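# Seat pet feeder in taped outline, scoop outside

## Task

Place the pet feeder inside the taped outline on the table so that its handle tab lines up with the red notch in the outline and both steel bowls rest flat in the feeder's wells. Leave the scoop lying entirely on the table top and entirely outside the taped outline. Everything must stay this way without the robot holding it.

## Robot and tools

Robot: two arms, left_arm and right_arm, each with six revolute joints and a parallel gripper. The names are labels only; they do not tell you which side of an image an arm appears on.

Scene frame (used by all printed poses and camera calibrations): origin on the table surface midway between the arms, +z up, +x out over the table, left_arm mounted on the +y side. Positions are in metres, orientations are quaternions in w,x,y,z order. A gripper's fingers extend along its own +z and close along its own y. The reported end_effector_position is the point between the finger pads, roughly 1 cm short of the fingertips; it can be somewhat wrong, especially with the arm stretched far.

Tool execute_actions, argument actions: a list holding at most one item, or empty. Empty list: no command, just returns the current state. An item with rows (and optional steps) is a motion; an item with only steps is a wait. Optional pictures (true/false) decides whether camera images come back; they do by default. A rejected call sends nothing to the robot.

Motion: rows is a list of 1 to 15 rows; steps is 1 to 15 (default 15), each step lasting 1/30 s. Row k is used on step k, and the final row repeats if steps outnumber rows. Every row has exactly 14 numbers, always for both arms even if one stays still: left_arm waist, shoulder, elbow, wrist pitch, wrist yaw, wrist roll, gripper opening, then the same seven for right_arm. The six joint values are absolute target angles in radians (joint space, not the scene frame), in the same units Joint positions reports. Stated ranges per arm: waist -2.618 to 3.054, shoulder 0.000 to 3.142, elbow 0.000 to 3.142, wrist pitch -1.571 to 1.571, wrist yaw -1.571 to 1.571, wrist roll -2.094 to 2.094. True ends may differ by up to 0.036 rad either way. A call is refused if a target exceeds a stated end by over 0.036 rad while also lying farther out than the joint's last reported angle; targets beyond the real end are clipped there, and a "joint sent to its limit" line may appear (possibly referring to an earlier motion still running). Missing that line does not prove there is more room. The opening value is absolute, from -1 (closed) to +1 (fully open, 0.094 m between pads).

Motion limits: each step, a joint's target is held within a fixed lead of its measured angle (waist 0.202, shoulder 0.258, elbow 0.238, wrist pitch 0.573, wrist yaw and roll 0.522 rad), and if targets would move a gripper more than 70 mm from where it is, that arm's targets are scaled back. Distant goals therefore take several calls. Friction can leave a joint up to about 0.031 rad off target, and changes smaller than that may not move it at all.

Wait: steps 1 to 300 control steps, counted from the previous result; your own reply time is included. Between calls the arms keep heading to the last row you sent, until everything nearly stops or a step is HELD; after that only a new motion moves them further. Fingers already opening or closing keep going.

Tool zoom_image: camera (cam_head_left, cam_head_right, cam_high, cam_low, cam_left_wrist, cam_right_wrist) and region [x0, y0, x1, y1] in pixels of that camera's latest image, origin top-left, no larger than 504 by 504. Head, high and low images are 504x504; wrist images are 616x616. Calibration (K, distortion, T_world_to_cam from the scene frame) is given per camera and may be a few degrees and millimetres off; wrist camera poses follow their arm's joint readings.

Tool finished_scene: scene = the number of the scene being ended. Irreversible; the result reports success and gives the next task. Replying without any tool call ends everything.

Reading results: the state line gives each gripper's pose as left_arm: … | right_arm: …. Joint positions and Joint velocities list per arm the six joints (rad, rad/s) then pad gap (m, m/s). grip_measured shows finger opening on the same -1..1 scale as commands, with a fixed per-gripper error of about 1 mm. To hold something, command an opening below grip_measured: about 0.03 below for a firm grip, closer for a light one. Per-pad force is roughly 50-62 N, lower on thin parts (under about 2 mm). Joint torques follow joint order, include offsets and noise, and are never zero. "joint command not followed" means a clearance check altered or blocked joint targets on some steps; HELD marks steps where your row was not fully sent. MOTOR HOT appears from 75 °C; at 90 °C the arm halts for 10 s, and at 100 °C it goes limp and drops until cooled; these show as OVER-TEMPERATURE FAULT. Avoid long loaded holds.

Avoid: dropping or knocking anything off the table (instant failure), the arms colliding or pressing on each other, slamming, sharp impacts and heavy shoves. Brief external tugs on held parts or nudges to loose objects can happen, so check the final state. Smooth, quick, low-effort motion is preferred.

Each tool is called after "Emit:" as name(argument=value, ...) on one line, values as JSON.

## Session

Emit:
execute_actions(actions=[])

Scene clock: 0.00 s of 5400.00 s.
left_arm: end_effector_position=(+0.3308, -0.0455, +0.1207) grip_measured=+1.000 end_effector_quat_wxyz=(+0.267, +0.525, +0.804, -0.082) | right_arm: end_effector_position=(+0.4919, -0.4047, +0.1999) grip_measured=+1.000 end_effector_quat_wxyz=(+0.516, +0.062, +0.854, +0.034)
Joint positions: left_arm=[-0.797  1.629  1.194 -0.571  0.043  0.349  0.094] | right_arm=[-0.578  1.568  1.085 -0.043 -0.383 -0.076  0.094]
Joint velocities: left_arm=[0.002 0.007 0.002 0.007 0.037 0.051 0.   ] | right_arm=[-0.017  0.007 -0.007 -0.022 -0.022 -0.037  0.   ]
Joint torques (N m, as the arm reports them, + toward a larger angle): no reading
camera_calibration (this result's frames):
cam_left_wrist: T_world_to_cam=[[-0.920382, -0.357089, -0.159326, 0.303546], [-0.390485, 0.860693, 0.326693, 0.151722], [0.0204725, 0.362897, -0.931604, 0.233567], [0, 0, 0, 1]] pos_world=[0.333842, -0.106954, 0.216389]
cam_right_wrist: T_world_to_cam=[[0.0604068, -0.991503, 0.115211, -0.458374], [-0.940975, -0.0950755, -0.32485, 0.516943], [0.333044, -0.0887876, -0.938722, 0.0864048], [0, 0, 0, 1]] pos_world=[0.485343, -0.397658, 0.301849]

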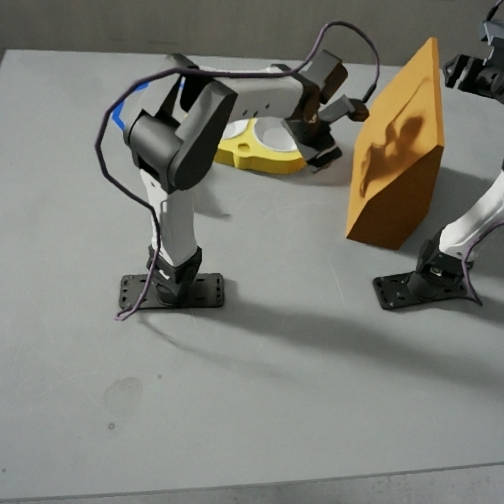

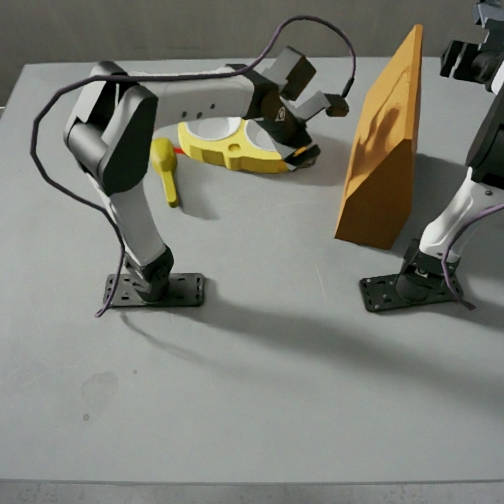

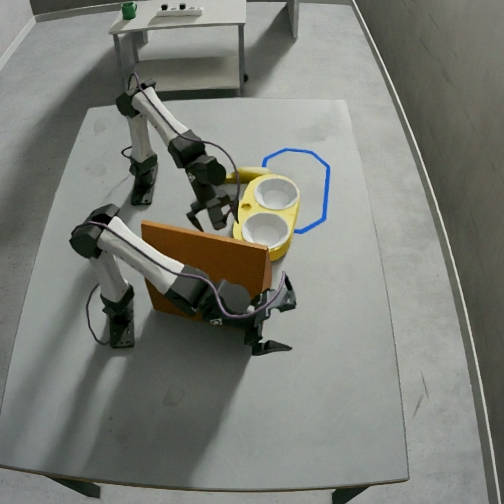

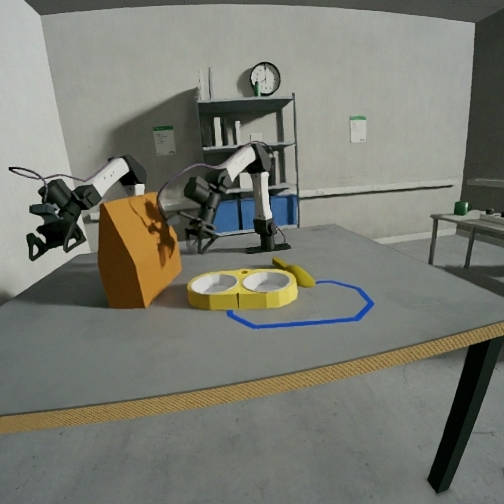

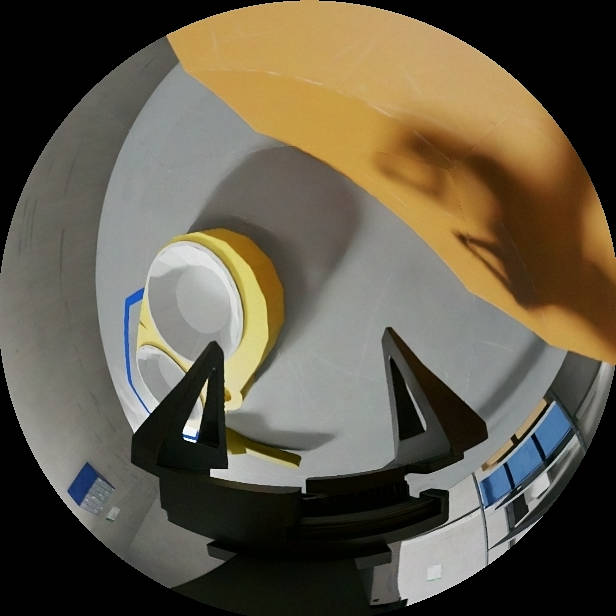

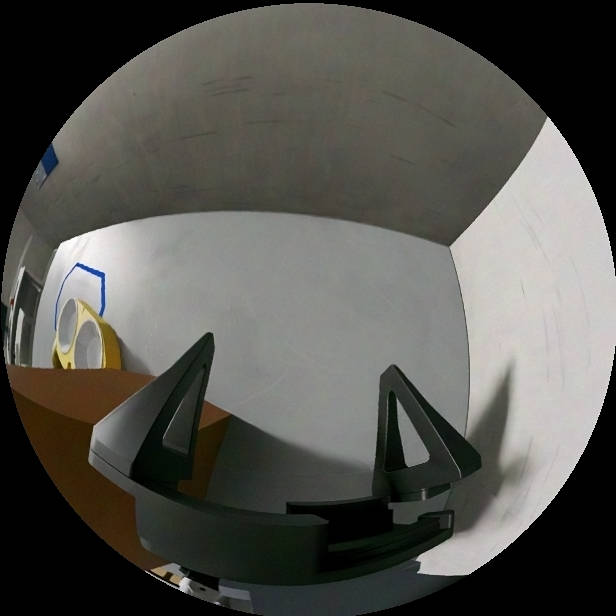

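Emit:
execute_actions(actions=[{"rows":[[-0.77,1.61,1.21,-0.62,0,0.3,0.9,-0.578,1.568,1.085,-0.043,-0.383,-0.076,1],[-0.73,1.59,1.23,-0.68,0,0.25,0.8,-0.578,1.568,1.085,-0.043,-0.383,-0.076,1],[-0.68,1.57,1.25,-0.74,0,0.2,0.7,-0.578,1.568,1.085,-0.043,-0.383,-0.076,1],[-0.62,1.55,1.27,-0.8,0,0.15,0.6,-0.578,1.568,1.085,-0.043,-0.383,-0.076,1],[-0.56,1.53,1.27,-0.86,0,0.1,0.5,-0.578,1.568,1.085,-0.043,-0.383,-0.076,1],[-0.5,1.52,1.27,-0.92,0,0.05,0.4,-0.578,1.568,1.085,-0.043,-0.383,-0.076,1],[-0.44,1.52,1.27,-0.98,0,0,0.3,-0.578,1.568,1.085,-0.043,-0.383,-0.076,1],[-0.38,1.52,1.27,-1.04,0,-0.05,0.2,-0.578,1.568,1.085,-0.043,-0.383,-0.076,1],[-0.32,1.52,1.27,-1.1,0,-0.1,0.2,-0.578,1.568,1.085,-0.043,-0.383,-0.076,1],[-0.26,1.52,1.27,-1.16,0,-0.15,0.2,-0.578,1.568,1.085,-0.043,-0.383,-0.076,1],[-0.2,1.52,1.27,-1.22,0,-0.2,0.2,-0.578,1.568,1.085,-0.043,-0.383,-0.076,1],[-0.14,1.52,1.27,-1.27,0,-0.25,0.2,-0.578,1.568,1.085,-0.043,-0.383,-0.076,1],[-0.09,1.52,1.27,-1.31,0,-0.3,0.2,-0.578,1.568,1.085,-0.043,-0.383,-0.076,1],[-0.05,1.52,1.27,-1.31,0,-0.31,0.2,-0.578,1.568,1.085,-0.043,-0.383,-0.076,1],[-0.02,1.52,1.27,-1.31,0,-0.31,0.2,-0.578,1.568,1.085,-0.043,-0.383,-0.076,1]]}], pictures=false)

Emit:
execute_actions(actions=[{"steps":15}])

Scene clock: 23.43 s of 5400.00 s.
left_arm: end_effector_position=(+0.3465, +0.2315, +0.1230) grip_measured=+0.202 end_effector_quat_wxyz=(+0.076, -0.042, +0.996, -0.013) | right_arm: end_effector_position=(+0.4919, -0.4047, +0.1999) grip_measured=+1.000 end_effector_quat_wxyz=(+0.516, +0.062, +0.854, +0.034)
Joint positions: left_arm=[-0.077  1.539  1.254 -1.131  0.008 -0.16   0.056] | right_arm=[-0.578  1.568  1.085 -0.043 -0.383 -0.076  0.094]
Joint velocities: left_arm=[ 1.365 -0.002  0.012 -1.179 -0.154 -1.004 -0.   ] | right_arm=[ 0.022 -0.007  0.002  0.037  0.051 -0.007  0.   ]
Joint torques (N m, as the arm reports them, + toward a larger angle): left_arm=[-2.36 -9.17  8.22  0.5  -0.05 -0.02] | right_arm=[ 0.37 -7.87  9.14  1.75 -0.07  0.1 ]
Steps of this call (steps 1 to 90: nothing new was sent; then 19.93 s passed at rest; steps 91 to 105: all 15 steps of this action). Readings (joint positions):
91: left_arm=[-0.796 1.629 1.194 -0.574 0.040 0.343] | right_arm=[-0.578 1.568 1.085 -0.043 -0.383 -0.076]
92: left_arm=[-0.787 1.627 1.195 -0.587 0.039 0.329] | right_arm=[-0.578 1.568 1.085 -0.043 -0.383 -0.076]
94: left_arm=[-0.735 1.616 1.210 -0.649 0.038 0.281] | right_arm=[-0.578 1.568 1.085 -0.043 -0.383 -0.076]
98: left_arm=[-0.509 1.560 1.242 -0.791 0.030 0.147] | right_arm=[-0.578 1.568 1.085 -0.043 -0.383 -0.076]
105: the state above

Scene clock: 23.93 s of 5400.00 s.
left_arm: end_effector_position=(+0.3082, +0.2533, +0.1201) grip_measured=+0.202 end_effector_quat_wxyz=(-0.002, -0.142, +0.990, +0.002) | right_arm: end_effector_position=(+0.4919, -0.4047, +0.1999) grip_measured=+1.000 end_effector_quat_wxyz=(+0.516, +0.062, +0.854, +0.034)
Joint positions: left_arm=[-0.012  1.539  1.254 -1.291 -0.003 -0.296  0.056] | right_arm=[-0.578  1.568  1.085 -0.043 -0.383 -0.076  0.094]
Joint velocities: left_arm=[-0.007 -0.017  0.007 -0.007 -0.051  0.022 -0.   ] | right_arm=[-0.007 -0.002  0.012 -0.037 -0.066  0.007  0.   ]
Joint torques (N m, as the arm reports them, + toward a larger angle): left_arm=[-1.09 -8.86  7.92  0.11 -0.11 -0.13] | right_arm=[ 0.39 -7.91  9.12  1.77 -0.09  0.09]
Steps of this call (steps 1 to 15: the robot went on to your last target). Readings (joint positions):
1: left_arm=[-0.038 1.539 1.254 -1.166 0.003 -0.190] | right_arm=[-0.578 1.568 1.085 -0.043 -0.383 -0.076]
2: left_arm=[-0.015 1.539 1.254 -1.194 -0.001 -0.213] | right_arm=[-0.578 1.568 1.085 -0.043 -0.383 -0.076]
4: left_arm=[-0.007 1.539 1.254 -1.234 -0.003 -0.246] | right_arm=[-0.578 1.568 1.085 -0.043 -0.383 -0.076]
8: left_arm=[-0.012 1.539 1.254 -1.273 -0.003 -0.278] | right_arm=[-0.578 1.568 1.085 -0.043 -0.383 -0.076]
15: the state above
camera_calibration (this result's frames):
cam_left_wrist: T_world_to_cam=[[0.205842, -0.978098, 0.0308735, 0.176723], [-0.631623, -0.108696, 0.767618, 0.152882], [-0.74745, -0.177509, -0.640164, 0.463624], [0, 0, 0, 1]] pos_world=[0.406722, 0.271767, 0.173984]
cam_right_wrist: T_world_to_cam=[[0.0604068, -0.991503, 0.115211, -0.458374], [-0.940975, -0.0950755, -0.32485, 0.516943], [0.333044, -0.0887876, -0.938722, 0.0864048], [0, 0, 0, 1]] pos_world=[0.485343, -0.397658, 0.301849]

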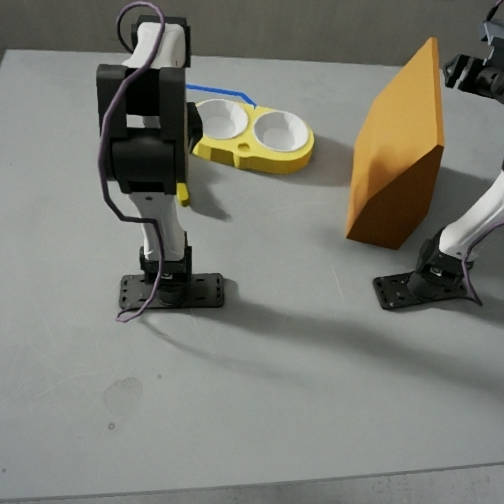

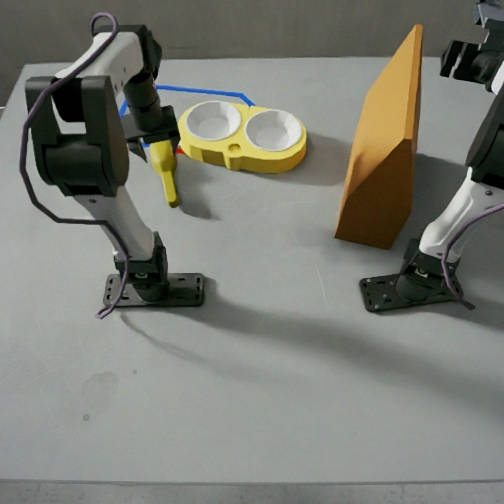

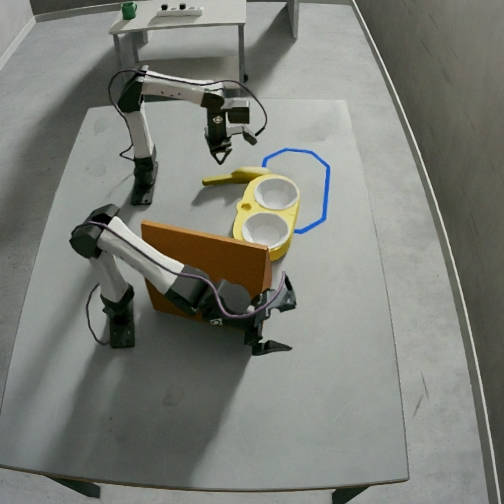

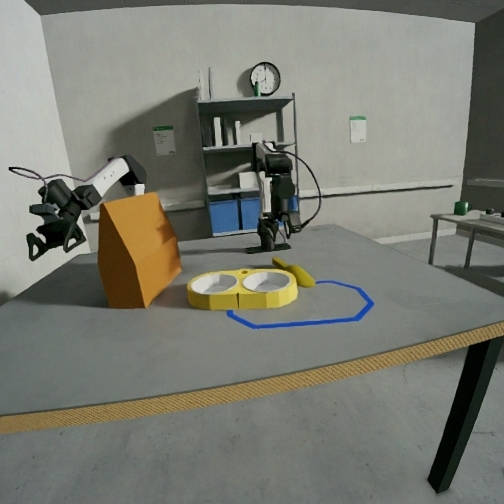

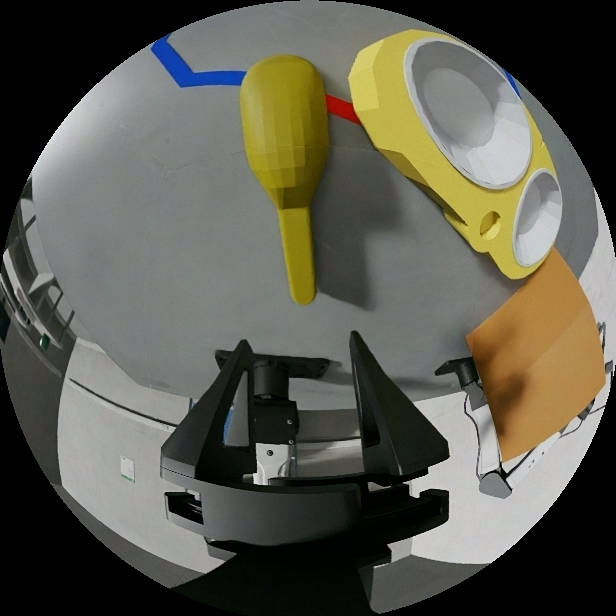

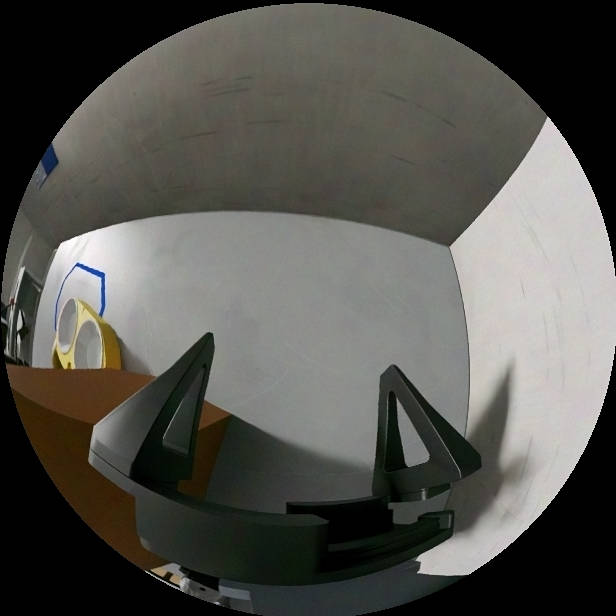

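Emit:
execute_actions(actions=[{"rows":[[0,1.555,1.225,-1.26,0,-0.28,0.1,-0.578,1.568,1.085,-0.043,-0.383,-0.076,1],[0.01,1.57,1.2,-1.22,0,-0.27,0.1,-0.578,1.568,1.085,-0.043,-0.383,-0.076,1],[0.02,1.585,1.175,-1.18,0,-0.26,0.1,-0.578,1.568,1.085,-0.043,-0.383,-0.076,1],[0.02,1.6,1.15,-1.14,0,-0.26,0.1,-0.578,1.568,1.085,-0.043,-0.383,-0.076,1],[0.02,1.612,1.125,-1.1,0,-0.26,0.1,-0.578,1.568,1.085,-0.043,-0.383,-0.076,1],[0.02,1.624,1.1,-1.06,0,-0.26,0.1,-0.578,1.568,1.085,-0.043,-0.383,-0.076,1],[0.02,1.636,1.075,-1.02,0,-0.26,0.1,-0.578,1.568,1.085,-0.043,-0.383,-0.076,1],[0.02,1.648,1.05,-0.98,0,-0.26,0.1,-0.578,1.568,1.085,-0.043,-0.383,-0.076,1],[0.02,1.66,1.025,-0.94,0,-0.26,0.1,-0.578,1.568,1.085,-0.043,-0.383,-0.076,1],[0.02,1.67,1.0,-0.905,0,-0.26,0.1,-0.578,1.568,1.085,-0.043,-0.383,-0.076,1],[0.02,1.68,0.98,-0.875,0,-0.26,0.1,-0.578,1.568,1.085,-0.043,-0.383,-0.076,1],[0.02,1.688,0.962,-0.855,0,-0.26,0.1,-0.578,1.568,1.085,-0.043,-0.383,-0.076,1]],"steps":15}], pictures=false)

Emit:
execute_actions(actions=[{"steps":12}])

Scene clock: 42.20 s of 5400.00 s.
left_arm: end_effector_position=(+0.3021, +0.2600, +0.0183) grip_measured=+0.102 end_effector_quat_wxyz=(-0.037, -0.143, +0.989, +0.006) | right_arm: end_effector_position=(+0.4919, -0.4047, +0.1999) grip_measured=+1.000 end_effector_quat_wxyz=(+0.516, +0.062, +0.854, +0.034)
Joint positions: left_arm=[ 0.014  1.681  0.979 -0.944 -0.003 -0.271  0.052] | right_arm=[-0.578  1.568  1.085 -0.043 -0.383 -0.076  0.094]
Joint velocities: left_arm=[ 0.002  0.032 -0.139  0.344 -0.051  0.051 -0.001] | right_arm=[ 0.017  0.002  0.002 -0.007 -0.066  0.007  0.   ]
Joint torques (N m, as the arm reports them, + toward a larger angle): left_arm=[-0.23 -7.63  5.25  0.45 -0.11  0.1 ] | right_arm=[ 0.4  -7.87  9.08  1.76 -0.09  0.09]
Steps of this call (steps 1 to 15: the robot went on to your last target; steps 16 to 90: nothing new was sent; then 14.77 s passed at rest; steps 91 to 105: all 15 steps of this action). Readings (joint positions):
91: left_arm=[-0.012 1.539 1.254 -1.293 -0.003 -0.299] | right_arm=[-0.578 1.568 1.085 -0.043 -0.383 -0.076]
92: left_arm=[-0.010 1.539 1.249 -1.283 -0.003 -0.295] | right_arm=[-0.578 1.568 1.085 -0.043 -0.383 -0.076]
94: left_arm=[0.002 1.544 1.221 -1.245 -0.003 -0.286] | right_arm=[-0.578 1.568 1.085 -0.043 -0.383 -0.076]
98: left_arm=[0.014 1.600 1.121 -1.127 -0.003 -0.277] | right_arm=[-0.578 1.568 1.085 -0.043 -0.383 -0.076]
105: the state above

Scene clock: 42.60 s of 5400.00 s.
left_arm: end_effector_position=(+0.3179, +0.2603, +0.0171) grip_measured=+0.102 end_effector_quat_wxyz=(-0.005, -0.143, +0.990, +0.002) | right_arm: end_effector_position=(+0.4919, -0.4047, +0.1999) grip_measured=+1.000 end_effector_quat_wxyz=(+0.516, +0.062, +0.854, +0.034)
Joint positions: left_arm=[ 0.014  1.681  0.977 -0.877 -0.003 -0.27   0.052] | right_arm=[-0.578  1.568  1.085 -0.043 -0.383 -0.076  0.094]
Joint velocities: left_arm=[-0.007  0.012  0.002  0.022  0.066  0.037 -0.   ] | right_arm=[ 0.002  0.002 -0.017  0.007  0.081  0.007  0.   ]
Joint torques (N m, as the arm reports them, + toward a larger angle): left_arm=[-0.22 -7.51  4.98  0.39 -0.11  0.12] | right_arm=[ 0.37 -7.9   9.08  1.76 -0.1   0.09]
Steps of this call (steps 1 to 12: the robot went on to your last target). Readings (joint positions):
1: left_arm=[0.014 1.681 0.977 -0.933 -0.003 -0.271] | right_arm=[-0.578 1.568 1.085 -0.043 -0.383 -0.076]
2: left_arm=[0.014 1.681 0.977 -0.923 -0.003 -0.271] | right_arm=[-0.578 1.568 1.085 -0.043 -0.383 -0.076]
4: left_arm=[0.014 1.681 0.977 -0.902 -0.003 -0.270] | right_arm=[-0.578 1.568 1.085 -0.043 -0.383 -0.076]
8: left_arm=[0.014 1.681 0.977 -0.884 -0.003 -0.270] | right_arm=[-0.578 1.568 1.085 -0.043 -0.383 -0.076]
12: the state above
camera_calibration (this result's frames):
cam_left_wrist: T_world_to_cam=[[0.206381, -0.978012, 0.0299765, 0.184552], [-0.627418, -0.108765, 0.771049, 0.237377], [-0.750836, -0.177938, -0.636069, 0.407259], [0, 0, 0, 1]] pos_world=[0.416631, 0.278779, 0.0704836]
cam_right_wrist: T_world_to_cam=[[0.0604068, -0.991503, 0.115211, -0.458374], [-0.940975, -0.0950755, -0.32485, 0.516943], [0.333044, -0.0887876, -0.938722, 0.0864048], [0, 0, 0, 1]] pos_world=[0.485343, -0.397658, 0.301849]

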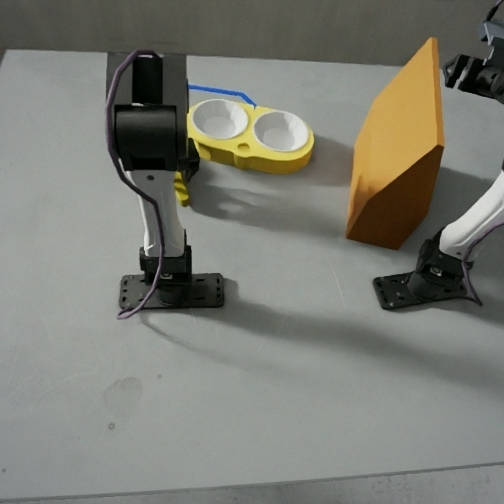

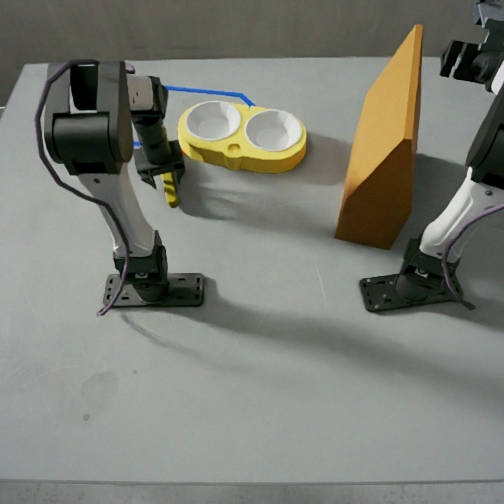

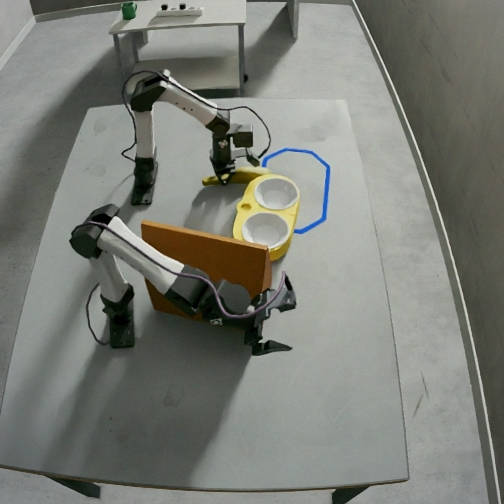

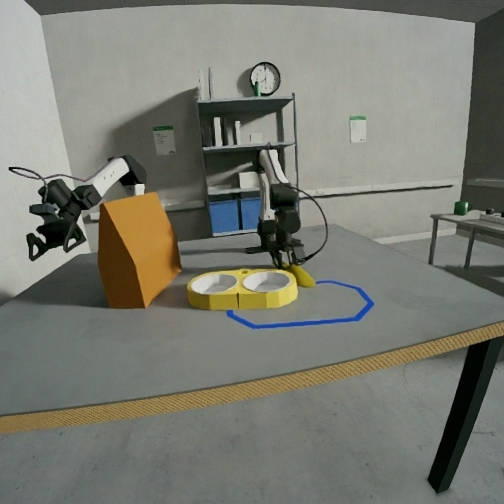

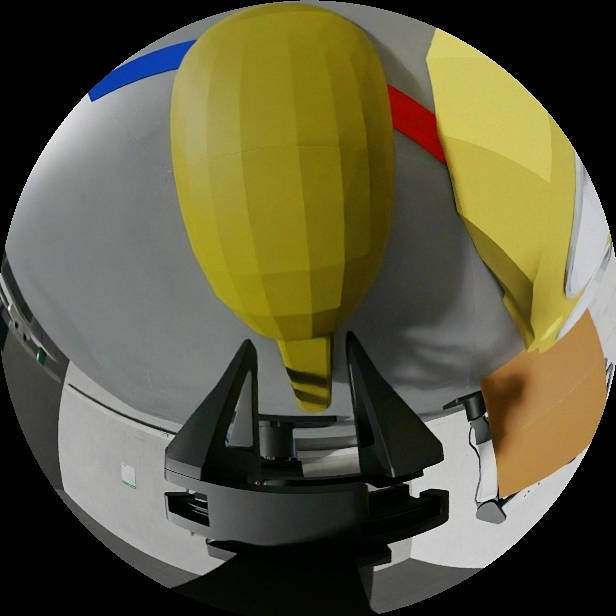

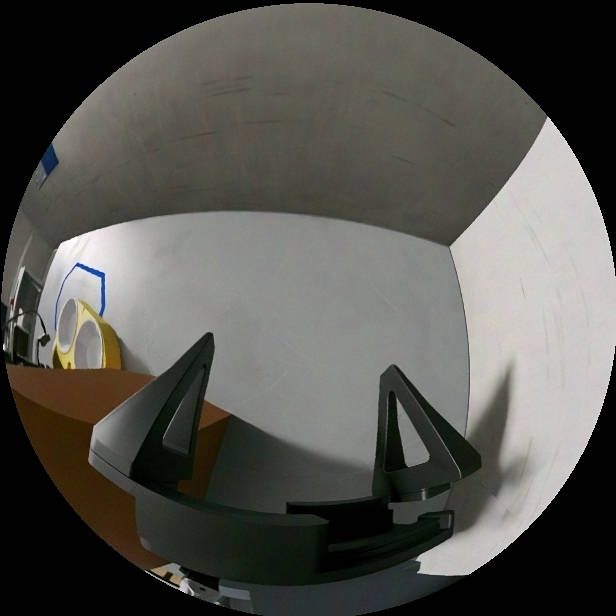

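Emit:
execute_actions(actions=[{"rows":[[0.014,1.681,0.977,-0.87,0,-0.27,0,-0.578,1.568,1.085,-0.043,-0.383,-0.076,1],[0.014,1.681,0.977,-0.87,0,-0.27,-0.1,-0.578,1.568,1.085,-0.043,-0.383,-0.076,1],[0.014,1.681,0.977,-0.87,0,-0.27,-0.2,-0.578,1.568,1.085,-0.043,-0.383,-0.076,1],[0.014,1.681,0.977,-0.87,0,-0.27,-0.28,-0.578,1.568,1.085,-0.043,-0.383,-0.076,1],[0.014,1.681,0.977,-0.87,0,-0.27,-0.34,-0.578,1.568,1.085,-0.043,-0.383,-0.076,1],[0.014,1.681,0.977,-0.87,0,-0.27,-0.4,-0.578,1.568,1.085,-0.043,-0.383,-0.076,1],[0.014,1.681,0.977,-0.87,0,-0.27,-0.45,-0.578,1.568,1.085,-0.043,-0.383,-0.076,1],[0.014,1.681,0.977,-0.87,0,-0.27,-0.5,-0.578,1.568,1.085,-0.043,-0.383,-0.076,1],[0.014,1.681,0.977,-0.87,0,-0.27,-0.55,-0.578,1.568,1.085,-0.043,-0.383,-0.076,1],[0.014,1.681,0.977,-0.87,0,-0.27,-0.6,-0.578,1.568,1.085,-0.043,-0.383,-0.076,1]],"steps":13}], pictures=false)

Scene clock: 54.10 s of 5400.00 s.
left_arm: end_effector_position=(+0.3188, +0.2603, +0.0171) grip_measured=-0.481 end_effector_quat_wxyz=(-0.003, -0.143, +0.990, +0.002) | right_arm: end_effector_position=(+0.4919, -0.4047, +0.1999) grip_measured=+1.000 end_effector_quat_wxyz=(+0.516, +0.062, +0.854, +0.034)
Joint positions: left_arm=[ 0.014  1.681  0.977 -0.873 -0.003 -0.27   0.024] | right_arm=[-0.578  1.568  1.085 -0.043 -0.383 -0.076  0.094]
Joint velocities: left_arm=[ 0.002 -0.002 -0.007  0.007  0.007 -0.037 -0.001] | right_arm=[ 0.002 -0.017 -0.012  0.022 -0.037  0.022  0.   ]
Joint torques (N m, as the arm reports them, + toward a larger angle): left_arm=[-0.61 -8.12  6.12  0.28 -0.12  0.  ] | right_arm=[ 0.35 -7.88  9.12  1.76 -0.08  0.09]
Steps of this call (steps 1 to 30: the robot went on to your last target; steps 31 to 100: nothing new was sent; then 7.73 s passed at rest; steps 101 to 113: all 13 steps of this action). Readings (joint positions):
101: left_arm=[0.014 1.681 0.977 -0.873 -0.003 -0.270] | right_arm=[-0.578 1.568 1.085 -0.043 -0.383 -0.076]
102: left_arm=[0.014 1.681 0.977 -0.873 -0.003 -0.270] | right_arm=[-0.578 1.568 1.085 -0.043 -0.383 -0.076]
104: left_arm=[0.014 1.681 0.977 -0.873 -0.003 -0.270] | right_arm=[-0.578 1.568 1.085 -0.043 -0.383 -0.076]
108: left_arm=[0.014 1.681 0.977 -0.873 -0.003 -0.270] | right_arm=[-0.578 1.568 1.085 -0.043 -0.383 -0.076]
113: the state above

Emit:
execute_actions(actions=[{"rows":[[0.014,1.65,0.98,-0.9,0,-0.27,-0.53,-0.578,1.568,1.085,-0.043,-0.383,-0.076,1],[0.014,1.63,0.98,-0.92,0,-0.27,-0.53,-0.578,1.568,1.085,-0.043,-0.383,-0.076,1],[0.024,1.61,0.98,-0.94,0,-0.28,-0.53,-0.578,1.568,1.085,-0.043,-0.383,-0.076,1],[0.04,1.59,0.98,-0.96,0,-0.3,-0.53,-0.578,1.568,1.085,-0.043,-0.383,-0.076,1],[0.07,1.57,0.98,-0.98,0,-0.34,-0.53,-0.578,1.568,1.085,-0.043,-0.383,-0.076,1],[0.11,1.56,0.98,-0.98,0,-0.4,-0.53,-0.578,1.568,1.085,-0.043,-0.383,-0.076,1],[0.16,1.56,0.98,-0.98,0,-0.47,-0.53,-0.578,1.568,1.085,-0.043,-0.383,-0.076,1],[0.21,1.56,0.98,-0.98,0,-0.55,-0.53,-0.578,1.568,1.085,-0.043,-0.383,-0.076,1],[0.27,1.56,0.98,-0.98,0,-0.63,-0.53,-0.578,1.568,1.085,-0.043,-0.383,-0.076,1],[0.33,1.56,0.98,-0.98,0,-0.71,-0.53,-0.578,1.568,1.085,-0.043,-0.383,-0.076,1],[0.39,1.56,0.98,-0.98,0,-0.79,-0.53,-0.578,1.568,1.085,-0.043,-0.383,-0.076,1],[0.45,1.56,0.98,-0.98,0,-0.87,-0.53,-0.578,1.568,1.085,-0.043,-0.383,-0.076,1],[0.51,1.56,0.98,-0.98,0,-0.95,-0.53,-0.578,1.568,1.085,-0.043,-0.383,-0.076,1],[0.57,1.56,0.98,-0.98,0,-1.03,-0.53,-0.578,1.568,1.085,-0.043,-0.383,-0.076,1],[0.63,1.56,0.98,-0.98,0,-1.11,-0.53,-0.578,1.568,1.085,-0.043,-0.383,-0.076,1]]}], pictures=false)

Emit:
execute_actions(actions=[{"rows":[[0.69,1.56,0.98,-0.98,0,-1.19,-0.53,-0.578,1.568,1.085,-0.043,-0.383,-0.076,1],[0.75,1.56,0.98,-0.98,0,-1.27,-0.53,-0.578,1.568,1.085,-0.043,-0.383,-0.076,1],[0.81,1.56,0.98,-0.97,0,-1.35,-0.53,-0.578,1.568,1.085,-0.043,-0.383,-0.076,1],[0.86,1.57,0.98,-0.96,0,-1.42,-0.53,-0.578,1.568,1.085,-0.043,-0.383,-0.076,1],[0.9,1.58,0.98,-0.95,0,-1.47,-0.53,-0.578,1.568,1.085,-0.043,-0.383,-0.076,1],[0.93,1.59,0.98,-0.94,0,-1.5,-0.53,-0.578,1.568,1.085,-0.043,-0.383,-0.076,1],[0.95,1.6,0.98,-0.93,0,-1.5,-0.53,-0.578,1.568,1.085,-0.043,-0.383,-0.076,1],[0.95,1.615,0.98,-0.92,0,-1.5,-0.53,-0.578,1.568,1.085,-0.043,-0.383,-0.076,1],[0.95,1.63,0.98,-0.91,0,-1.5,-0.53,-0.578,1.568,1.085,-0.043,-0.383,-0.076,1],[0.95,1.642,0.98,-0.9,0,-1.5,-0.53,-0.578,1.568,1.085,-0.043,-0.383,-0.076,1],[0.95,1.654,0.98,-0.89,0,-1.5,-0.53,-0.578,1.568,1.085,-0.043,-0.383,-0.076,1],[0.95,1.665,0.98,-0.88,0,-1.5,-0.53,-0.578,1.568,1.085,-0.043,-0.383,-0.076,1],[0.95,1.675,0.98,-0.87,0,-1.5,-0.53,-0.578,1.568,1.085,-0.043,-0.383,-0.076,1],[0.95,1.683,0.98,-0.86,0,-1.5,-0.53,-0.578,1.568,1.085,-0.043,-0.383,-0.076,1],[0.95,1.69,0.98,-0.86,0,-1.5,-0.53,-0.578,1.568,1.085,-0.043,-0.383,-0.076,1]]}], pictures=false)

Emit:
execute_actions(actions=[{"steps":10}])

Emit:
zoom_image(camera="cam_head_right", region=[90,70,330,200])

Scene clock: 80.67 s of 5400.00 s.
left_arm: end_effector_position=(+0.2737, +0.3889, +0.0430) grip_measured=-0.480 end_effector_quat_wxyz=(+0.013, -0.618, +0.786, -0.004) | right_arm: end_effector_position=(+0.4919, -0.4047, +0.1999) grip_measured=+1.000 end_effector_quat_wxyz=(+0.516, +0.062, +0.854, +0.034)
Joint positions: left_arm=[ 0.531  1.576  0.977 -0.945  0.005 -0.8    0.024] | right_arm=[-0.578  1.568  1.085 -0.043 -0.383 -0.076  0.094]
Joint velocities: left_arm=[ 1.712 -0.002 -0.007  0.037 -0.066 -2.132 -0.001] | right_arm=[-0.012 -0.012 -0.002 -0.081 -0.066  0.051  0.   ]
Joint torques (N m, as the arm reports them, + toward a larger angle): left_arm=[-0.95 -8.73  6.65  0.06 -0.22 -0.04] | right_arm=[ 0.38 -7.91  9.09  1.76 -0.07  0.1 ]
Steps of this call (steps 1 to 15: the robot went on to your last target; steps 16 to 90: nothing new was sent; then 23.07 s passed at rest; steps 91 to 105: all 15 steps of this action). Readings (joint positions):
91: left_arm=[0.014 1.681 0.977 -0.874 -0.003 -0.270] | right_arm=[-0.578 1.568 1.085 -0.043 -0.383 -0.076]
92: left_arm=[0.014 1.678 0.977 -0.877 -0.003 -0.270] | right_arm=[-0.578 1.568 1.085 -0.043 -0.383 -0.076]
94: left_arm=[0.016 1.656 0.977 -0.897 -0.002 -0.273] | right_arm=[-0.578 1.568 1.085 -0.043 -0.383 -0.076]
98: left_arm=[0.112 1.585 0.977 -0.937 0.005 -0.367] | right_arm=[-0.578 1.568 1.085 -0.043 -0.383 -0.076]
105: the state above

Scene clock: 81.17 s of 5400.00 s.
left_arm: end_effector_position=(+0.1992, +0.4740, +0.0224) grip_measured=-0.479 end_effector_quat_wxyz=(+0.008, +0.935, -0.355, -0.003) | right_arm: end_effector_position=(+0.4919, -0.4047, +0.1999) grip_measured=+1.000 end_effector_quat_wxyz=(+0.516, +0.062, +0.854, +0.034)
Joint positions: left_arm=[ 0.956  1.66   0.977 -0.905 -0.002 -1.458  0.024] | right_arm=[-0.578  1.568  1.085 -0.043 -0.383 -0.076  0.094]
Joint velocities: left_arm=[-0.007  0.291  0.002  0.154  0.037 -0.3   -0.001] | right_arm=[-0.002 -0.012  0.012  0.007 -0.037  0.051  0.   ]
Joint torques (N m, as the arm reports them, + toward a larger angle): left_arm=[-1.   -6.88  6.3   0.28 -0.16 -0.12] | right_arm=[ 0.39 -7.87  9.1   1.77 -0.09  0.09]
Steps of this call (steps 1 to 15: all 15 steps of this action). Readings (joint positions):
1: left_arm=[0.591 1.576 0.977 -0.945 0.004 -0.874] | right_arm=[-0.578 1.568 1.085 -0.043 -0.383 -0.076]
2: left_arm=[0.651 1.576 0.977 -0.945 0.004 -0.948] | right_arm=[-0.578 1.568 1.085 -0.043 -0.383 -0.076]
4: left_arm=[0.769 1.576 0.977 -0.945 0.003 -1.099] | right_arm=[-0.578 1.568 1.085 -0.043 -0.383 -0.076]
8: left_arm=[0.937 1.579 0.977 -0.945 -0.001 -1.328] | right_arm=[-0.578 1.568 1.085 -0.043 -0.383 -0.076]
15: the state above

Scene clock: 81.50 s of 5400.00 s.
left_arm: end_effector_position=(+0.2019, +0.4778, +0.0184) grip_measured=-0.479 end_effector_quat_wxyz=(+0.004, +0.940, -0.341, -0.002) | right_arm: end_effector_position=(+0.4919, -0.4047, +0.1999) grip_measured=+1.000 end_effector_quat_wxyz=(+0.516, +0.062, +0.854, +0.034)
Joint positions: left_arm=[ 0.956  1.676  0.977 -0.88  -0.002 -1.487  0.024] | right_arm=[-0.578  1.568  1.085 -0.043 -0.383 -0.076  0.094]
Joint velocities: left_arm=[ 0.007  0.007  0.002  0.007  0.007 -0.037 -0.   ] | right_arm=[-0.002 -0.007 -0.022  0.037  0.022 -0.081  0.   ]
Joint torques (N m, as the arm reports them, + toward a larger angle): left_arm=[-0.94 -6.82  6.32  0.33 -0.18 -0.09] | right_arm=[ 0.41 -7.85  9.09  1.77 -0.08  0.1 ]
Steps of this call (steps 1 to 10: the robot went on to your last target). Readings (joint positions):
1: left_arm=[0.956 1.669 0.977 -0.899 -0.002 -1.464] | right_arm=[-0.578 1.568 1.085 -0.043 -0.383 -0.076]
2: left_arm=[0.956 1.674 0.977 -0.895 -0.002 -1.469] | right_arm=[-0.578 1.568 1.085 -0.043 -0.383 -0.076]
4: left_arm=[0.956 1.676 0.977 -0.889 -0.002 -1.477] | right_arm=[-0.578 1.568 1.085 -0.043 -0.383 -0.076]
8: left_arm=[0.956 1.676 0.977 -0.881 -0.002 -1.485] | right_arm=[-0.578 1.568 1.085 -0.043 -0.383 -0.076]
10: the state above
camera_calibration (this result's frames):
cam_left_wrist: T_world_to_cam=[[0.699608, 0.714059, 0.0258594, -0.486816], [0.446325, -0.464981, 0.764582, 0.140834], [0.557981, -0.523366, -0.644007, 0.260627], [0, 0, 0, 1]] pos_world=[0.132299, 0.549504, 0.0727553]
cam_right_wrist: T_world_to_cam=[[0.0604068, -0.991503, 0.115211, -0.458374], [-0.940975, -0.0950755, -0.32485, 0.516943], [0.333044, -0.0887876, -0.938722, 0.0864048], [0, 0, 0, 1]] pos_world=[0.485343, -0.397658, 0.301849]

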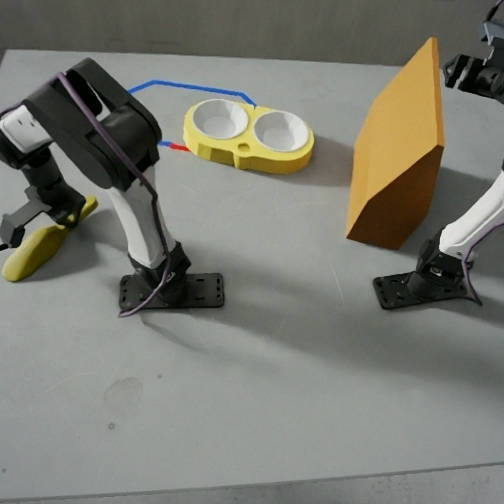

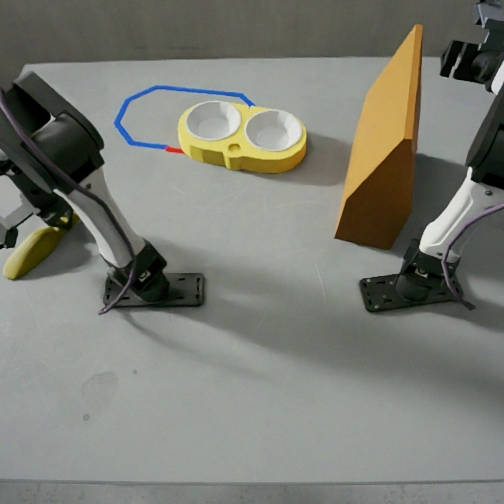

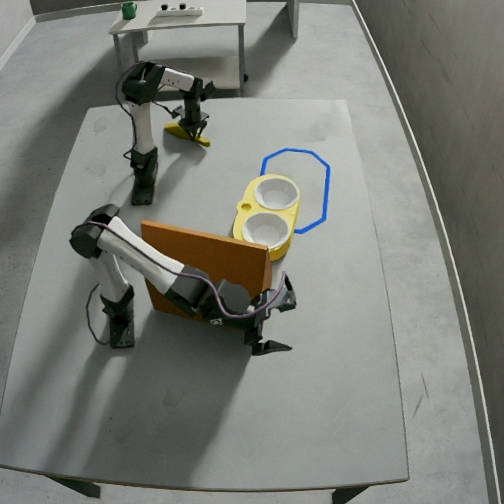

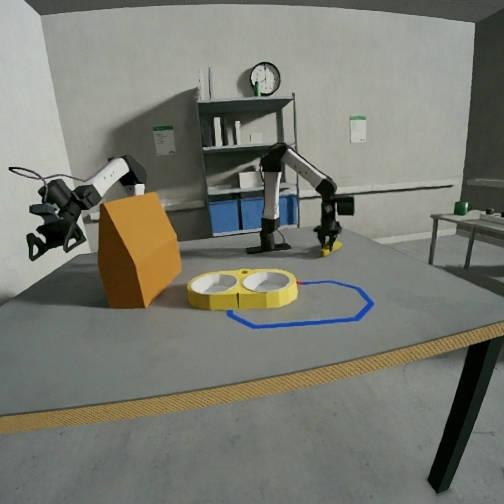

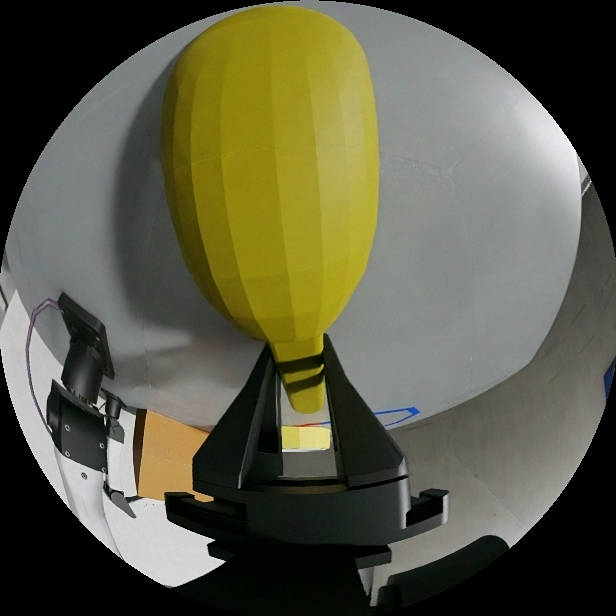

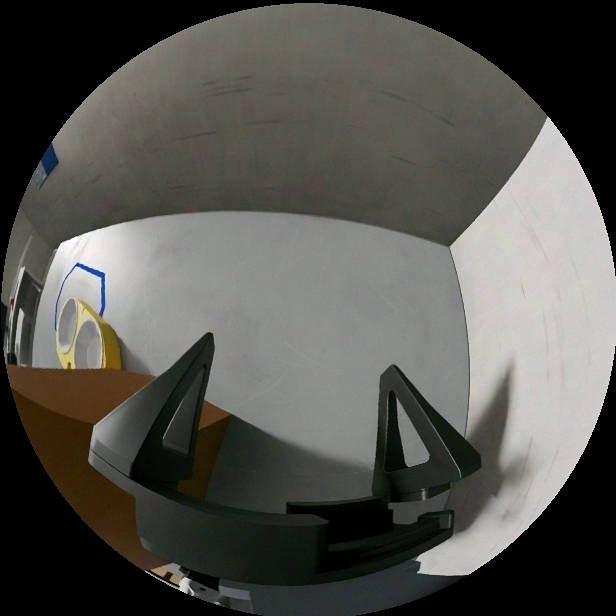

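Region (90, 70, 330, 200) of cam_head_right's 504x504 image, scaled by 2.100, with more detail than that image has; it fills the top 273 rows of this view, and the rest is white.

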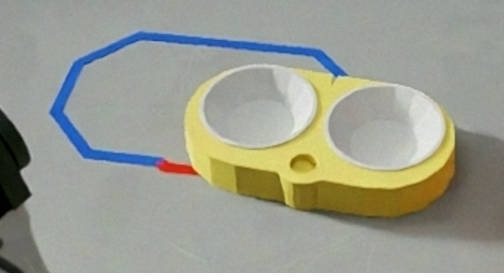

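Emit:
execute_actions(actions=[{"rows":[[0.956,1.676,0.98,-0.88,0,-1.49,-0.42,-0.578,1.568,1.085,-0.043,-0.383,-0.076,1],[0.956,1.676,0.98,-0.88,0,-1.49,-0.3,-0.578,1.568,1.085,-0.043,-0.383,-0.076,1],[0.956,1.676,0.98,-0.88,0,-1.49,-0.2,-0.578,1.568,1.085,-0.043,-0.383,-0.076,1],[0.956,1.67,1.0,-0.92,0,-1.49,-0.2,-0.578,1.568,1.085,-0.043,-0.383,-0.076,1],[0.956,1.66,1.03,-0.96,0,-1.49,-0.2,-0.578,1.568,1.085,-0.043,-0.383,-0.076,1],[0.956,1.65,1.06,-1.0,0,-1.49,-0.2,-0.578,1.568,1.085,-0.043,-0.383,-0.076,1],[0.956,1.64,1.09,-1.04,0,-1.49,-0.2,-0.578,1.568,1.085,-0.043,-0.383,-0.076,1],[0.94,1.64,1.13,-1.08,0,-1.5,-0.2,-0.578,1.568,1.085,-0.043,-0.383,-0.076,1],[0.91,1.64,1.17,-1.12,0,-1.52,-0.2,-0.578,1.568,1.085,-0.043,-0.383,-0.076,1],[0.87,1.64,1.21,-1.16,0,-1.54,-0.2,-0.578,1.568,1.085,-0.043,-0.383,-0.076,1],[0.82,1.65,1.25,-1.2,0,-1.56,-0.2,-0.578,1.568,1.085,-0.043,-0.383,-0.076,1],[0.76,1.66,1.29,-1.22,0,-1.58,-0.2,-0.578,1.568,1.085,-0.043,-0.383,-0.076,1],[0.69,1.68,1.33,-1.24,0,-1.6,-0.2,-0.578,1.568,1.085,-0.043,-0.383,-0.076,1],[0.62,1.7,1.36,-1.25,0,-1.62,-0.3,-0.578,1.568,1.085,-0.043,-0.383,-0.076,1],[0.55,1.72,1.39,-1.25,0,-1.64,-0.3,-0.578,1.568,1.085,-0.043,-0.383,-0.076,1]]}], pictures=false)

Emit:
execute_actions(actions=[{"rows":[[0.48,1.74,1.42,-1.25,0,-1.66,-0.3,-0.578,1.568,1.085,-0.043,-0.383,-0.076,1],[0.41,1.76,1.44,-1.25,0,-1.68,-0.3,-0.578,1.568,1.085,-0.043,-0.383,-0.076,1],[0.34,1.78,1.46,-1.25,0,-1.7,-0.3,-0.578,1.568,1.085,-0.043,-0.383,-0.076,1],[0.27,1.8,1.48,-1.25,0,-1.72,-0.3,-0.578,1.568,1.085,-0.043,-0.383,-0.076,1],[0.2,1.82,1.5,-1.25,0,-1.74,-0.3,-0.578,1.568,1.085,-0.043,-0.383,-0.076,1],[0.13,1.84,1.52,-1.25,0,-1.76,-0.3,-0.578,1.568,1.085,-0.043,-0.383,-0.076,1],[0.06,1.86,1.54,-1.25,0,-1.77,-0.3,-0.578,1.568,1.085,-0.043,-0.383,-0.076,1],[-0.01,1.88,1.56,-1.25,0,-1.77,-0.3,-0.578,1.568,1.085,-0.043,-0.383,-0.076,1],[-0.08,1.9,1.58,-1.25,0,-1.77,-0.3,-0.578,1.568,1.085,-0.043,-0.383,-0.076,1],[-0.15,1.91,1.6,-1.25,0,-1.77,-0.3,-0.578,1.568,1.085,-0.043,-0.383,-0.076,1],[-0.22,1.92,1.6,-1.25,0,-1.77,-0.3,-0.578,1.568,1.085,-0.043,-0.383,-0.076,1],[-0.29,1.93,1.6,-1.25,0,-1.77,-0.3,-0.578,1.568,1.085,-0.043,-0.383,-0.076,1],[-0.35,1.93,1.6,-1.25,0,-1.77,-0.3,-0.578,1.568,1.085,-0.043,-0.383,-0.076,1],[-0.4,1.93,1.6,-1.25,0,-1.77,-0.3,-0.578,1.568,1.085,-0.043,-0.383,-0.076,1],[-0.423,1.93,1.6,-1.25,0,-1.77,-0.3,-0.578,1.568,1.085,-0.043,-0.383,-0.076,1]]}], pictures=false)

Emit:
execute_actions(actions=[{"steps":15}])

Scene clock: 124.13 s of 5400.00 s.
left_arm: end_effector_position=(+0.2872, +0.4578, +0.1003) grip_measured=-0.290 end_effector_quat_wxyz=(-0.033, +0.903, -0.428, +0.008) | right_arm: end_effector_position=(+0.4919, -0.4047, +0.1999) grip_measured=+1.000 end_effector_quat_wxyz=(+0.516, +0.062, +0.854, +0.034)
Joint positions: left_arm=[ 0.688  1.679  1.318 -1.145 -0.014 -1.566  0.033] | right_arm=[-0.578  1.568  1.085 -0.043 -0.383 -0.076  0.094]
Joint velocities: left_arm=[-2.029  0.11   1.096 -0.535 -0.051 -0.476 -0.017] | right_arm=[-0.032 -0.007  0.007  0.007 -0.051 -0.007  0.   ]
Joint torques (N m, as the arm reports them, + toward a larger angle): left_arm=[-1.3  -5.77  7.06 -0.03 -0.08 -0.13] | right_arm=[ 0.37 -7.87  9.08  1.76 -0.08  0.09]
Steps of this call (steps 1 to 30: the robot went on to your last target; steps 31 to 150: nothing new was sent; then 37.13 s passed at rest; steps 151 to 165: all 15 steps of this action). Readings (joint positions):
151: left_arm=[0.954 1.676 0.977 -0.858 -0.009 -1.491] | right_arm=[-0.578 1.568 1.085 -0.043 -0.383 -0.076]
152: left_arm=[0.954 1.676 0.977 -0.859 -0.009 -1.491] | right_arm=[-0.578 1.568 1.085 -0.043 -0.383 -0.076]
154: left_arm=[0.954 1.676 0.977 -0.864 -0.009 -1.491] | right_arm=[-0.578 1.568 1.085 -0.043 -0.383 -0.076]
158: left_arm=[0.954 1.676 1.039 -0.963 -0.009 -1.491] | right_arm=[-0.578 1.568 1.085 -0.043 -0.383 -0.076]
165: the state above

Scene clock: 124.63 s of 5400.00 s.
left_arm: end_effector_position=(+0.3899, +0.1256, +0.0874) grip_measured=-0.298 end_effector_quat_wxyz=(+0.007, -0.638, +0.770, -0.009) | right_arm: end_effector_position=(+0.4919, -0.4047, +0.1999) grip_measured=+1.000 end_effector_quat_wxyz=(+0.516, +0.062, +0.854, +0.034)
Joint positions: left_arm=[-0.365  1.925  1.573 -1.197 -0.003 -1.747  0.033] | right_arm=[-0.578  1.568  1.085 -0.043 -0.383 -0.076  0.094]
Joint velocities: left_arm=[-1.648  0.027 -0.007 -0.11   0.11  -0.037  0.   ] | right_arm=[ 0.002  0.002 -0.012 -0.066 -0.037 -0.066  0.   ]
Joint torques (N m, as the arm reports them, + toward a larger angle): left_arm=[  2.06 -10.9    8.71  -0.16  -0.28  -0.13] | right_arm=[ 0.39 -7.87  9.14  1.77 -0.08  0.09]
Steps of this call (steps 1 to 15: all 15 steps of this action). Readings (joint positions):
1: left_arm=[0.616 1.686 1.355 -1.157 -0.013 -1.582] | right_arm=[-0.578 1.568 1.085 -0.043 -0.383 -0.076]
2: left_arm=[0.542 1.699 1.388 -1.164 -0.012 -1.598] | right_arm=[-0.578 1.568 1.085 -0.043 -0.383 -0.076]
4: left_arm=[0.395 1.735 1.438 -1.174 -0.011 -1.633] | right_arm=[-0.578 1.568 1.085 -0.043 -0.383 -0.076]
8: left_arm=[0.112 1.832 1.509 -1.190 -0.008 -1.702] | right_arm=[-0.578 1.568 1.085 -0.043 -0.383 -0.076]
15: the state above

Scene clock: 125.13 s of 5400.00 s.
left_arm: end_effector_position=(+0.3730, +0.1070, +0.0874) grip_measured=-0.298 end_effector_quat_wxyz=(-0.007, -0.621, +0.784, +0.003) | right_arm: end_effector_position=(+0.4919, -0.4047, +0.1999) grip_measured=+1.000 end_effector_quat_wxyz=(+0.516, +0.062, +0.854, +0.034)
Joint positions: left_arm=[-0.423  1.925  1.573 -1.232  0.01  -1.76   0.033] | right_arm=[-0.578  1.568  1.085 -0.043 -0.383 -0.076  0.094]
Joint velocities: left_arm=[-0.002  0.012 -0.012 -0.037  0.081 -0.037  0.   ] | right_arm=[-0.022  0.012 -0.017 -0.022 -0.066 -0.007  0.   ]
Joint torques (N m, as the arm reports them, + toward a larger angle): left_arm=[ -0.64 -10.69   8.58   0.    -0.25  -0.13] | right_arm=[ 0.41 -7.89  9.06  1.77 -0.08  0.09]
Steps of this call (steps 1 to 15: the robot went on to your last target). Readings (joint positions):
1: left_arm=[-0.414 1.925 1.573 -1.200 0.002 -1.749] | right_arm=[-0.578 1.568 1.085 -0.043 -0.383 -0.076]
2: left_arm=[-0.446 1.925 1.573 -1.204 0.007 -1.751] | right_arm=[-0.578 1.568 1.085 -0.043 -0.383 -0.076]
4: left_arm=[-0.465 1.925 1.573 -1.214 0.011 -1.754] | right_arm=[-0.578 1.568 1.085 -0.043 -0.383 -0.076]
8: left_arm=[-0.433 1.925 1.573 -1.226 0.011 -1.757] | right_arm=[-0.578 1.568 1.085 -0.043 -0.383 -0.076]
15: the state above
camera_calibration (this result's frames):
cam_left_wrist: T_world_to_cam=[[0.95201, -0.305308, 0.0215492, -0.328187], [-0.210441, -0.601818, 0.770409, 0.0984098], [-0.222243, -0.737972, -0.637186, 0.328956], [0, 0, 0, 1]] pos_world=[0.406255, 0.201787, 0.140863]
cam_right_wrist: T_world_to_cam=[[0.0604068, -0.991503, 0.115211, -0.458374], [-0.940975, -0.0950755, -0.32485, 0.516943], [0.333044, -0.0887876, -0.938722, 0.0864048], [0, 0, 0, 1]] pos_world=[0.485343, -0.397658, 0.301849]

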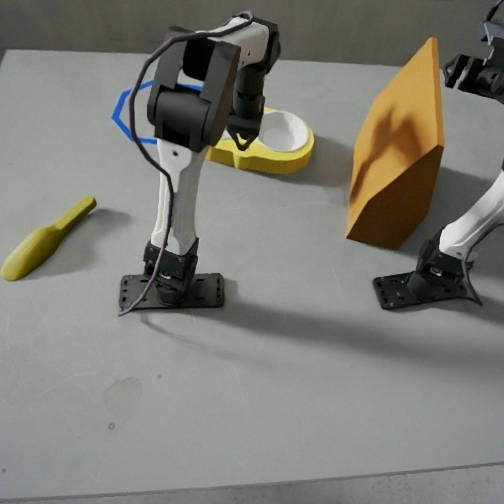

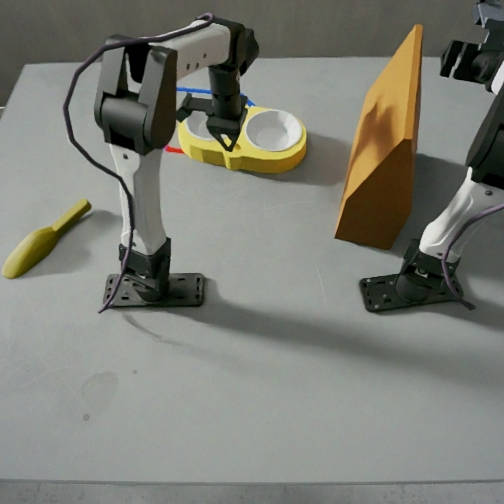

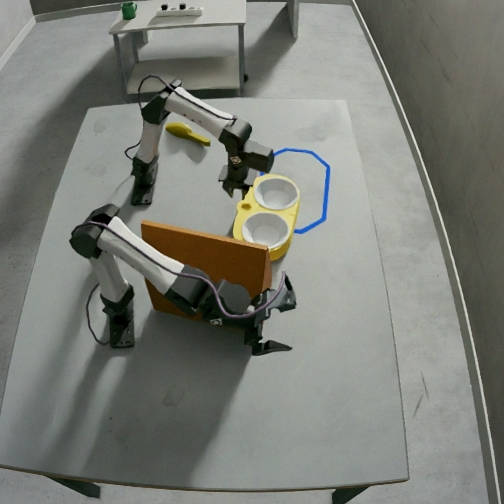

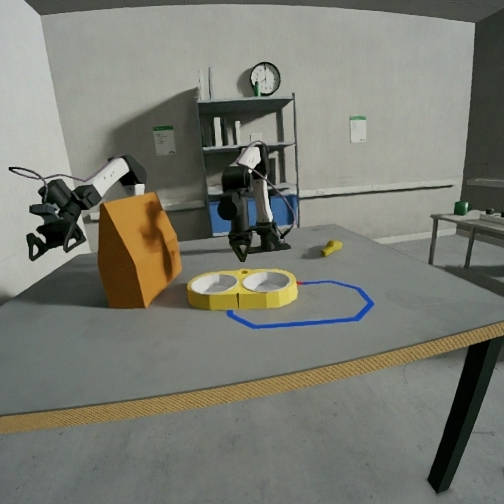

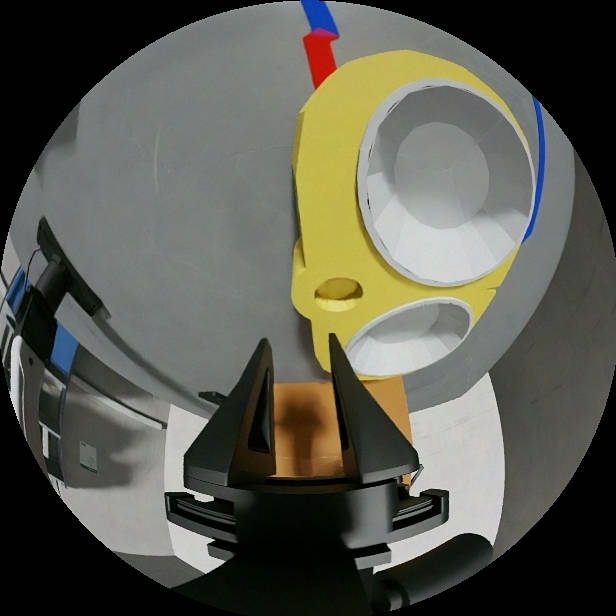

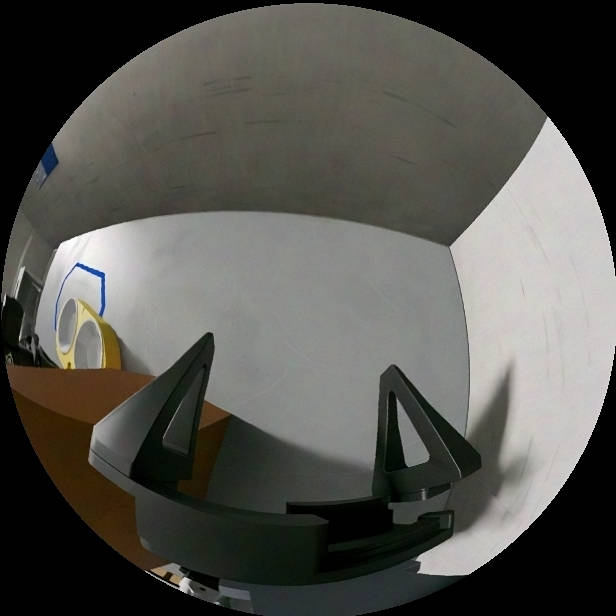

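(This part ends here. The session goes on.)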